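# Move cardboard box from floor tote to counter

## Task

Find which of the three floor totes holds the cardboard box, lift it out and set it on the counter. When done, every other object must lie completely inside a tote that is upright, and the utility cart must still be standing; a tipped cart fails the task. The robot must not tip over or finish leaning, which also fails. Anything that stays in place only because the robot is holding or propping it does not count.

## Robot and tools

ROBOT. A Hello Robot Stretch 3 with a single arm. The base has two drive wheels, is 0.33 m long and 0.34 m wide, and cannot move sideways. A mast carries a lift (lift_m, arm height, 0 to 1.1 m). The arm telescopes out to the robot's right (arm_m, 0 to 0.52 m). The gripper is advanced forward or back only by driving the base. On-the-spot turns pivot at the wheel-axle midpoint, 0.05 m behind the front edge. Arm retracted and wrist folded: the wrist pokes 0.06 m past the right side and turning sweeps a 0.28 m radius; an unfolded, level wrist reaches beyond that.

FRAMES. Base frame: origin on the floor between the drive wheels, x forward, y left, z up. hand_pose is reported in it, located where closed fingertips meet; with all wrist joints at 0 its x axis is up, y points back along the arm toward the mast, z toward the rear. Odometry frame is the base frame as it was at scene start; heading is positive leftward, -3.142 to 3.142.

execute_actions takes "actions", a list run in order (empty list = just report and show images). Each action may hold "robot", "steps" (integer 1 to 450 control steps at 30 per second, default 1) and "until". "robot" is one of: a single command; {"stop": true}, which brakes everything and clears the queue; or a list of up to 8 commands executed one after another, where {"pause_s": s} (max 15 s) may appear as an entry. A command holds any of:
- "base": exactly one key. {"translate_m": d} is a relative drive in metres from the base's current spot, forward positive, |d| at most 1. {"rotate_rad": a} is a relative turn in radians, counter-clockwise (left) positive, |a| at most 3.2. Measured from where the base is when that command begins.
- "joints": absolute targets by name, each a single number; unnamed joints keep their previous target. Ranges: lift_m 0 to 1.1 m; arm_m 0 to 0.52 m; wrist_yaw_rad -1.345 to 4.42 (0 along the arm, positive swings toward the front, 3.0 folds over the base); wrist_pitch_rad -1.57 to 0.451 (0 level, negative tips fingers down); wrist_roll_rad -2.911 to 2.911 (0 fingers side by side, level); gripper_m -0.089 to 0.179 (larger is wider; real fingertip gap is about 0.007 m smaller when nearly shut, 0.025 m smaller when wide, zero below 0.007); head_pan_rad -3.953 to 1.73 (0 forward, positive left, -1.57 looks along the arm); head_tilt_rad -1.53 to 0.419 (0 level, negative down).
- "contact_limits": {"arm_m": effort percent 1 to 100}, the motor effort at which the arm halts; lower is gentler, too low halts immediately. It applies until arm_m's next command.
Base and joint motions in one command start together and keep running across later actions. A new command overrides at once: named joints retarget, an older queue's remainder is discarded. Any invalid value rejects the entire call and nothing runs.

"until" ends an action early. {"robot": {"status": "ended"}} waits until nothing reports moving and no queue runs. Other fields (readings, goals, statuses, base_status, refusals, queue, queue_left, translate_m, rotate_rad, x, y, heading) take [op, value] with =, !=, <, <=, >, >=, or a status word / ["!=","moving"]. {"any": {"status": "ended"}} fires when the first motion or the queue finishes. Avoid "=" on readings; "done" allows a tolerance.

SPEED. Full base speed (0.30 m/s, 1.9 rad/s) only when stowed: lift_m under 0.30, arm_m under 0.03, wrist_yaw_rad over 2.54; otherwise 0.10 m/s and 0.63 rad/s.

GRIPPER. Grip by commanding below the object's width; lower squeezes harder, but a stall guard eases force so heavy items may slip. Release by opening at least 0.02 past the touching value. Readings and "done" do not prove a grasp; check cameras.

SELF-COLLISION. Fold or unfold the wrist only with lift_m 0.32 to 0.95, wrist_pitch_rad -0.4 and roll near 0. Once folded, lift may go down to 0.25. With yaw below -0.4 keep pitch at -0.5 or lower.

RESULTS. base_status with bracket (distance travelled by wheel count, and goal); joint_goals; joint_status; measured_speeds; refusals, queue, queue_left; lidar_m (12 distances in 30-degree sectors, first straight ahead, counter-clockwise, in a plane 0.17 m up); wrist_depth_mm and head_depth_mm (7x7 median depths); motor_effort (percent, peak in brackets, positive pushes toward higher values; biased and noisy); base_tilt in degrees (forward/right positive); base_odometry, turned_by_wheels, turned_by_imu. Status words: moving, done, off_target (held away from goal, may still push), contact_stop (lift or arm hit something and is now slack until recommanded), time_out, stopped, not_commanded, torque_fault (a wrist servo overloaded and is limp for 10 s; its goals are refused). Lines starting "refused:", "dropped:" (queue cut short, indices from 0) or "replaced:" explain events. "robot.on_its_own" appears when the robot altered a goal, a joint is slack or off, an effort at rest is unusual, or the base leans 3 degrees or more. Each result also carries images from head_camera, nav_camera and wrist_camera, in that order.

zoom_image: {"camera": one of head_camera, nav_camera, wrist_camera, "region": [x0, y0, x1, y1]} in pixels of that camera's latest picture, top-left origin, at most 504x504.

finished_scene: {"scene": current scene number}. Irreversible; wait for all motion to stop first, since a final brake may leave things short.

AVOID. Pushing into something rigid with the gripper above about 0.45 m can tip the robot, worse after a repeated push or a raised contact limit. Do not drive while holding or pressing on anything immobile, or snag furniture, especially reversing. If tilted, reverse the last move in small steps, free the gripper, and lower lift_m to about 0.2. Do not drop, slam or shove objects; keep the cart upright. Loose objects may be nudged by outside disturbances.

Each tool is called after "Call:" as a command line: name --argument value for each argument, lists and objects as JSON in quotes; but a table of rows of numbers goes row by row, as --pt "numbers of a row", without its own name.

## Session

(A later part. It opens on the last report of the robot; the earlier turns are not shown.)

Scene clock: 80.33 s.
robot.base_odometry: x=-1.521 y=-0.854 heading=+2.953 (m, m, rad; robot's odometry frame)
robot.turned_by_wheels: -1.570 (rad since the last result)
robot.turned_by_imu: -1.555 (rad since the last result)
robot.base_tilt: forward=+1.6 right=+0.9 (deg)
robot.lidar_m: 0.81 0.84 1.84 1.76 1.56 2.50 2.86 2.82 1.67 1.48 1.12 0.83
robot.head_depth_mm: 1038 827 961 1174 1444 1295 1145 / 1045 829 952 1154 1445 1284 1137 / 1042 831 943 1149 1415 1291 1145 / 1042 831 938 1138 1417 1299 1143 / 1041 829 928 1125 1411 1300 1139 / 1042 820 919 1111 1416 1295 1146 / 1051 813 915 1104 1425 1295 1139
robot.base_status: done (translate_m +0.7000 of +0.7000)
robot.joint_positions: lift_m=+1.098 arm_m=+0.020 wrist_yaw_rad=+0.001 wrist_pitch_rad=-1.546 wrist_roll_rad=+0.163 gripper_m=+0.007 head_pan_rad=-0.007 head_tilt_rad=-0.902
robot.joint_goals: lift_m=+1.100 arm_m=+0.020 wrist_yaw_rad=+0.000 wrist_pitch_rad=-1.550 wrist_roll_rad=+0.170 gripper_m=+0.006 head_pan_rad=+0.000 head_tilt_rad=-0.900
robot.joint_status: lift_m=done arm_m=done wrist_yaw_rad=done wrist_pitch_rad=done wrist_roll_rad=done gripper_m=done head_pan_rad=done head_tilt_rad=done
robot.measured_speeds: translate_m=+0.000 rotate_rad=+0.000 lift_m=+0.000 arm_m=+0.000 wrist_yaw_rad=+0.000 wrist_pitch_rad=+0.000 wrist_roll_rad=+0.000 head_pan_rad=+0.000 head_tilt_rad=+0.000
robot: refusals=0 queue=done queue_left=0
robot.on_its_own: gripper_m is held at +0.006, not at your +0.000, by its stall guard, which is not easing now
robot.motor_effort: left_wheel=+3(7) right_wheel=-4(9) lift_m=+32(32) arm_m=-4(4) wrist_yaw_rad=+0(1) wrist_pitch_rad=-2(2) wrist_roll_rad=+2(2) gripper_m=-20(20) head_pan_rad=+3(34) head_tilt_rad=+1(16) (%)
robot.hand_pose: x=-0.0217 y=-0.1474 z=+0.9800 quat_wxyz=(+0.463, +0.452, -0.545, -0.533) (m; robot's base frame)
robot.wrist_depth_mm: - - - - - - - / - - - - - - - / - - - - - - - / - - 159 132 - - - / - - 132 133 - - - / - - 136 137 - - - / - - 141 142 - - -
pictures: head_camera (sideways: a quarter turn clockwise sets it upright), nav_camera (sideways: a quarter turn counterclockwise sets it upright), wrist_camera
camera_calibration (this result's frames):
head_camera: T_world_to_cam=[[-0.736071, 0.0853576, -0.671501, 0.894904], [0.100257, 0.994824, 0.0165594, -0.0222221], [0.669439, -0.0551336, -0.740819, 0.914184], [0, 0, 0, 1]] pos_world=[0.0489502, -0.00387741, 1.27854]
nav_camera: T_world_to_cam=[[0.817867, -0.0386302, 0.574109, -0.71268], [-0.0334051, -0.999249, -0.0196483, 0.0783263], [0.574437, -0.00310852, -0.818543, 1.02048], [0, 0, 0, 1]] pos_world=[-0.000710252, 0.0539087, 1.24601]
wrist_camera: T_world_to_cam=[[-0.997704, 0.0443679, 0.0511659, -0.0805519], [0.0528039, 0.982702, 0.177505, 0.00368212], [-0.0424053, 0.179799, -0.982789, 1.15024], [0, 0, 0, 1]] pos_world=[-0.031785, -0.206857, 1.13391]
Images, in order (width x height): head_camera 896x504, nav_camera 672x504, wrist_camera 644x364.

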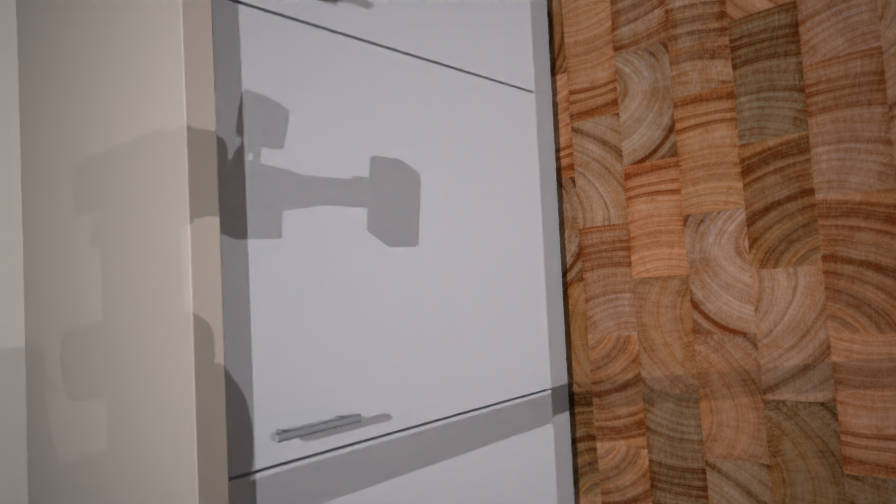

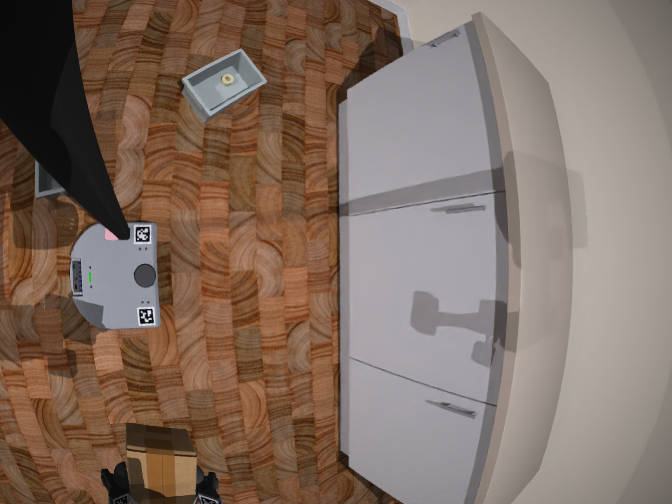

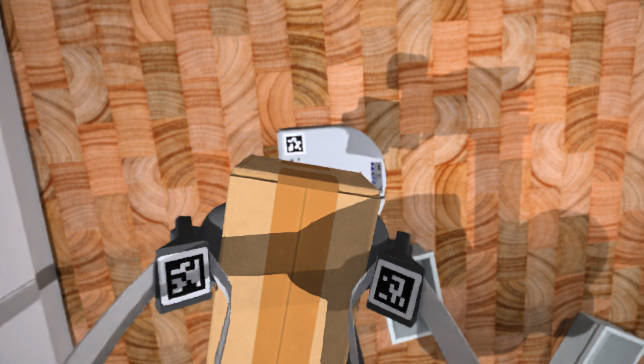

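Call:
execute_actions --actions '[{"robot":[{"base":{"translate_m":0.36}},{"base":{"rotate_rad":1.57},"joints":{"head_pan_rad":-1.7,"head_tilt_rad":-0.8,"wrist_roll_rad":0}},{"joints":{"arm_m":0.5},"contact_limits":{"arm_m":20}}],"steps":450,"until":{"robot":{"status":"ended"}}}]'

Scene clock: 93.73 s.
robot.base_odometry: x=-1.875 y=-0.786 heading=-1.760 (m, m, rad; robot's odometry frame)
robot.turned_by_wheels: +1.570 (rad since the last result)
robot.turned_by_imu: +1.556 (rad since the last result)
robot.base_tilt: forward=+1.6 right=+0.9 (deg)
robot.lidar_m: 1.77 1.68 2.20 3.22 2.88 1.55 1.53 0.63 0.46 0.45 0.46 0.64
robot.head_depth_mm: 1016 958 702 592 745 967 1175 / 985 961 707 593 718 923 1177 / 974 965 708 577 693 885 1160 / 950 971 711 564 669 847 1135 / 924 970 637 560 649 814 1115 / - 963 661 562 628 783 1036 / 893 952 714 563 609 754 981
robot.base_status: done (rotate_rad +1.5698 of +1.5700)
robot.joint_positions: lift_m=+1.098 arm_m=+0.500 wrist_yaw_rad=+0.001 wrist_pitch_rad=-1.546 wrist_roll_rad=+0.007 gripper_m=+0.007 head_pan_rad=-1.693 head_tilt_rad=-0.804
robot.joint_goals: lift_m=+1.100 arm_m=+0.500 wrist_yaw_rad=+0.000 wrist_pitch_rad=-1.550 wrist_roll_rad=+0.000 gripper_m=+0.006 head_pan_rad=-1.700 head_tilt_rad=-0.800
robot.joint_status: lift_m=done arm_m=done wrist_yaw_rad=done wrist_pitch_rad=done wrist_roll_rad=done gripper_m=done head_pan_rad=done head_tilt_rad=done
robot.measured_speeds: translate_m=+0.000 rotate_rad=+0.000 lift_m=+0.000 arm_m=+0.000 wrist_yaw_rad=+0.000 wrist_pitch_rad=+0.000 wrist_roll_rad=+0.000 head_pan_rad=+0.000 head_tilt_rad=+0.000
robot: refusals=0 queue=done queue_left=0
robot.on_its_own: gripper_m is held at +0.006, not at your +0.000, by its stall guard, which is not easing now
robot.motor_effort: left_wheel=-2(6) right_wheel=+5(9) lift_m=+32(32) arm_m=+2(4) wrist_yaw_rad=+0(0) wrist_pitch_rad=-2(2) wrist_roll_rad=-3(2) gripper_m=-20(19) head_pan_rad=-1(32) head_tilt_rad=+1(10) (%)
robot.contact_limits: arm_m 20 (drawing in: default 26, maximum 42; extending or still: default 34, maximum 55)
robot.hand_pose: x=-0.0216 y=-0.6270 z=+0.9800 quat_wxyz=(+0.505, +0.492, -0.507, -0.496) (m; robot's base frame)
robot.wrist_depth_mm: 200 203 207 210 214 216 219 / 207 209 213 215 219 222 227 / 212 215 219 222 225 230 234 / 219 221 159 133 232 237 241 / 224 228 132 133 239 245 250 / 231 233 136 138 249 253 257 / 240 245 141 142 256 261 267
pictures: head_camera (sideways: a quarter turn clockwise sets it upright), nav_camera (sideways: a quarter turn counterclockwise sets it upright), wrist_camera
camera_calibration (this result's frames):
head_camera: T_world_to_cam=[[0.160922, 0.652079, -0.740876, 0.979841], [0.976947, -0.211934, 0.0256645, -0.0394265], [-0.140282, -0.727926, -0.671151, 0.828515], [0, 0, 0, 1]] pos_world=[-0.0029347, -0.0441915, 1.28301]
nav_camera: T_world_to_cam=[[-0.125036, -0.747845, 0.651992, -0.808402], [-0.989028, 0.146056, -0.0221426, 0.0874056], [-0.0786684, -0.647607, -0.757902, 0.945623], [0, 0, 0, 1]] pos_world=[0.0597578, -0.00493336, 1.2457]
wrist_camera: T_world_to_cam=[[-0.992212, -0.111803, 0.0549163, -0.160731], [-0.100472, 0.97894, 0.177715, 0.469026], [-0.0736288, 0.170813, -0.982549, 1.22992], [0, 0, 0, 1]] pos_world=[-0.0217986, -0.687204, 1.13393]
Images, in order (width x height): head_camera 896x504, nav_camera 672x504, wrist_camera 644x364.

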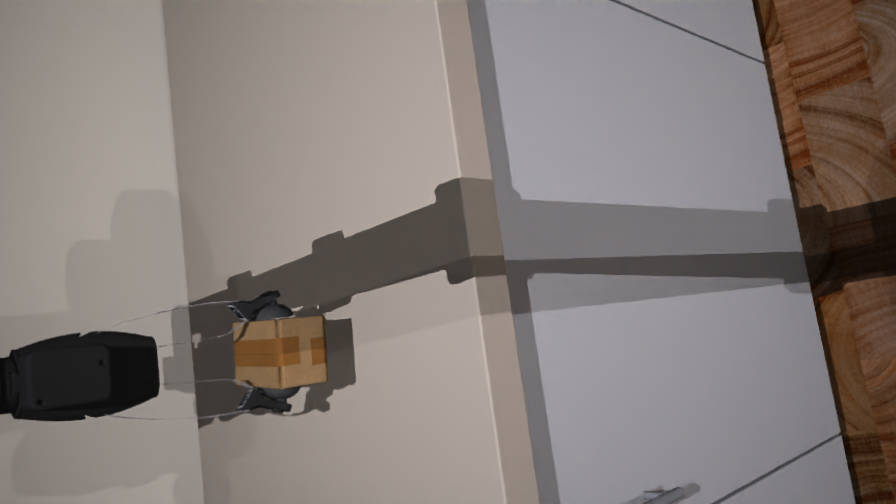

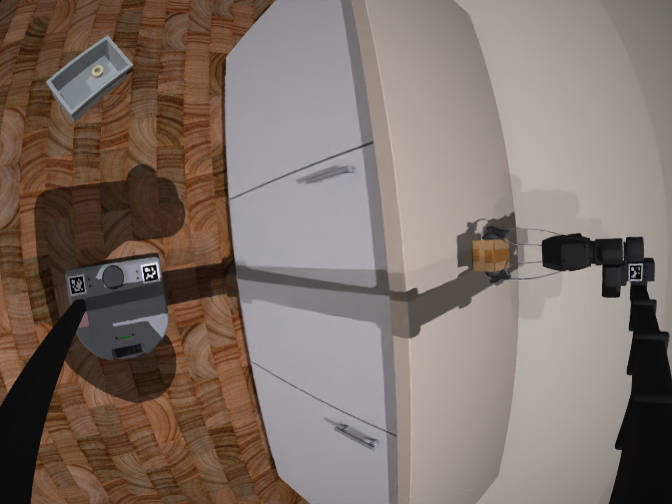

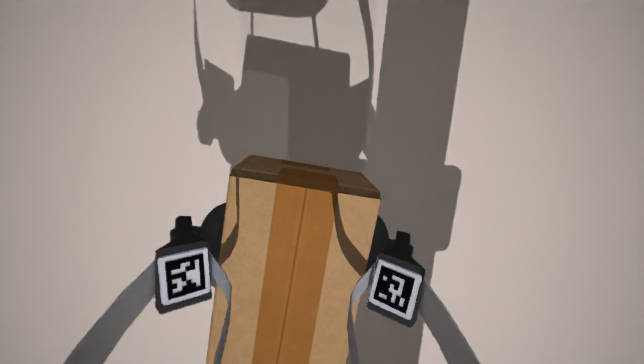

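Same height as before.

Call:
execute_actions --actions '[{"robot":[{"joints":{"lift_m":1.062}},{"joints":{"gripper_m":0.10}},{"pause_s":0.5},{"joints":{"lift_m":1.1}},{"joints":{"arm_m":0.05}}],"steps":450,"until":{"robot":{"status":"ended"}}}]'

Scene clock: 102.40 s.
robot.base_odometry: x=-1.875 y=-0.786 heading=-1.760 (m, m, rad; robot's odometry frame)
robot.turned_by_wheels: +0.000 (rad since the last result)
robot.turned_by_imu: -0.001 (rad since the last result)
robot.base_tilt: forward=+1.7 right=+0.9 (deg)
robot.lidar_m: 1.77 1.68 2.20 3.23 2.88 1.55 1.54 0.62 0.46 0.45 0.47 0.64
robot.head_depth_mm: - - 680 591 743 966 1178 / - - 680 592 713 941 1182 / - - 681 - - 880 1158 / - - - - - 856 1139 / - - - - - 831 1117 / - 930 715 562 645 748 1124 / 891 952 714 561 608 751 984
robot.base_status: done (rotate_rad +1.5698 of +1.5700)
robot.joint_positions: lift_m=+1.098 arm_m=+0.050 wrist_yaw_rad=+0.001 wrist_pitch_rad=-1.546 wrist_roll_rad=+0.005 gripper_m=+0.100 head_pan_rad=-1.693 head_tilt_rad=-0.803
robot.joint_goals: lift_m=+1.100 arm_m=+0.050 wrist_yaw_rad=+0.000 wrist_pitch_rad=-1.550 wrist_roll_rad=+0.000 gripper_m=+0.100 head_pan_rad=-1.700 head_tilt_rad=-0.800
robot.joint_status: lift_m=done arm_m=done wrist_yaw_rad=done wrist_pitch_rad=done wrist_roll_rad=done gripper_m=done head_pan_rad=done head_tilt_rad=done
robot.measured_speeds: translate_m=+0.000 rotate_rad=+0.000 lift_m=+0.000 arm_m=+0.000 wrist_yaw_rad=+0.000 wrist_pitch_rad=+0.000 wrist_roll_rad=+0.000 head_pan_rad=+0.000 head_tilt_rad=+0.000
robot: refusals=0 queue=done queue_left=0
robot.motor_effort: left_wheel=-3(3) right_wheel=+4(4) lift_m=+32(33) arm_m=-4(3) wrist_yaw_rad=+0(1) wrist_pitch_rad=-2(2) wrist_roll_rad=-2(3) gripper_m=+0(80) head_pan_rad=-3(3) head_tilt_rad=+2(1) (%)
robot.hand_pose: x=-0.0216 y=-0.1774 z=+0.9800 quat_wxyz=(+0.505, +0.493, -0.507, -0.495) (m; robot's base frame)
robot.wrist_depth_mm: - - 851 752 676 628 585 / - - - - - - - / - - - - - - - / - - - - - - - / - - - - - - - / - - - - - - - / - - - - - - -
pictures: head_camera (sideways: a quarter turn clockwise sets it upright), nav_camera (sideways: a quarter turn counterclockwise sets it upright), wrist_camera
camera_calibration (this result's frames):
head_camera: T_world_to_cam=[[0.160903, 0.651911, -0.741028, 0.980039], [0.976947, -0.211931, 0.0256852, -0.0394535], [-0.140302, -0.728078, -0.670983, 0.828296], [0, 0, 0, 1]] pos_world=[-0.00293532, -0.0441957, 1.28302]
nav_camera: T_world_to_cam=[[-0.12502, -0.747697, 0.652165, -0.808627], [-0.989029, 0.146054, -0.0221481, 0.0874128], [-0.0786909, -0.647779, -0.757754, 0.945429], [0, 0, 0, 1]] pos_world=[0.0597562, -0.00494618, 1.2457]
wrist_camera: T_world_to_cam=[[-0.992065, -0.113107, 0.0549063, -0.110687], [-0.101733, 0.978744, 0.178073, 0.0284943], [-0.0738806, 0.171074, -0.982484, 1.15313], [0, 0, 0, 1]] pos_world=[-0.0217158, -0.237679, 1.13394]
Images, in order (width x height): head_camera 896x504, nav_camera 672x504, wrist_camera 644x364.

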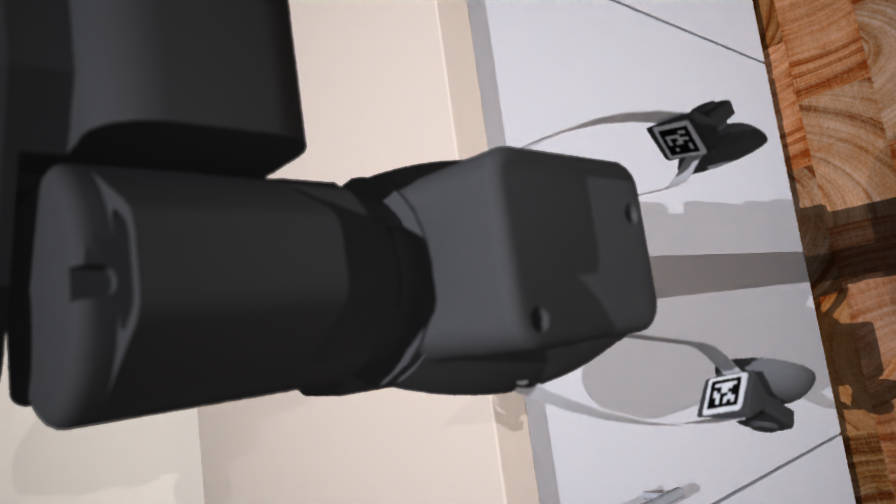

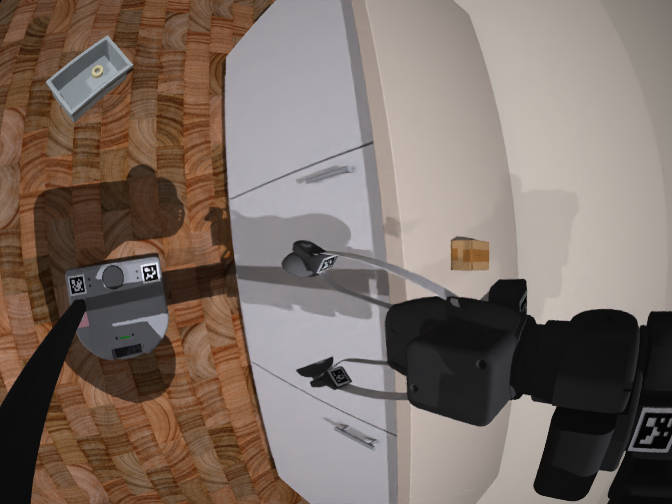

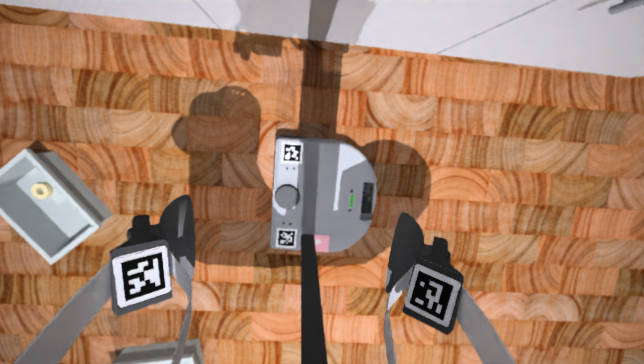

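Call:
finished_scene --scene 2

The scene is finished: the task was done.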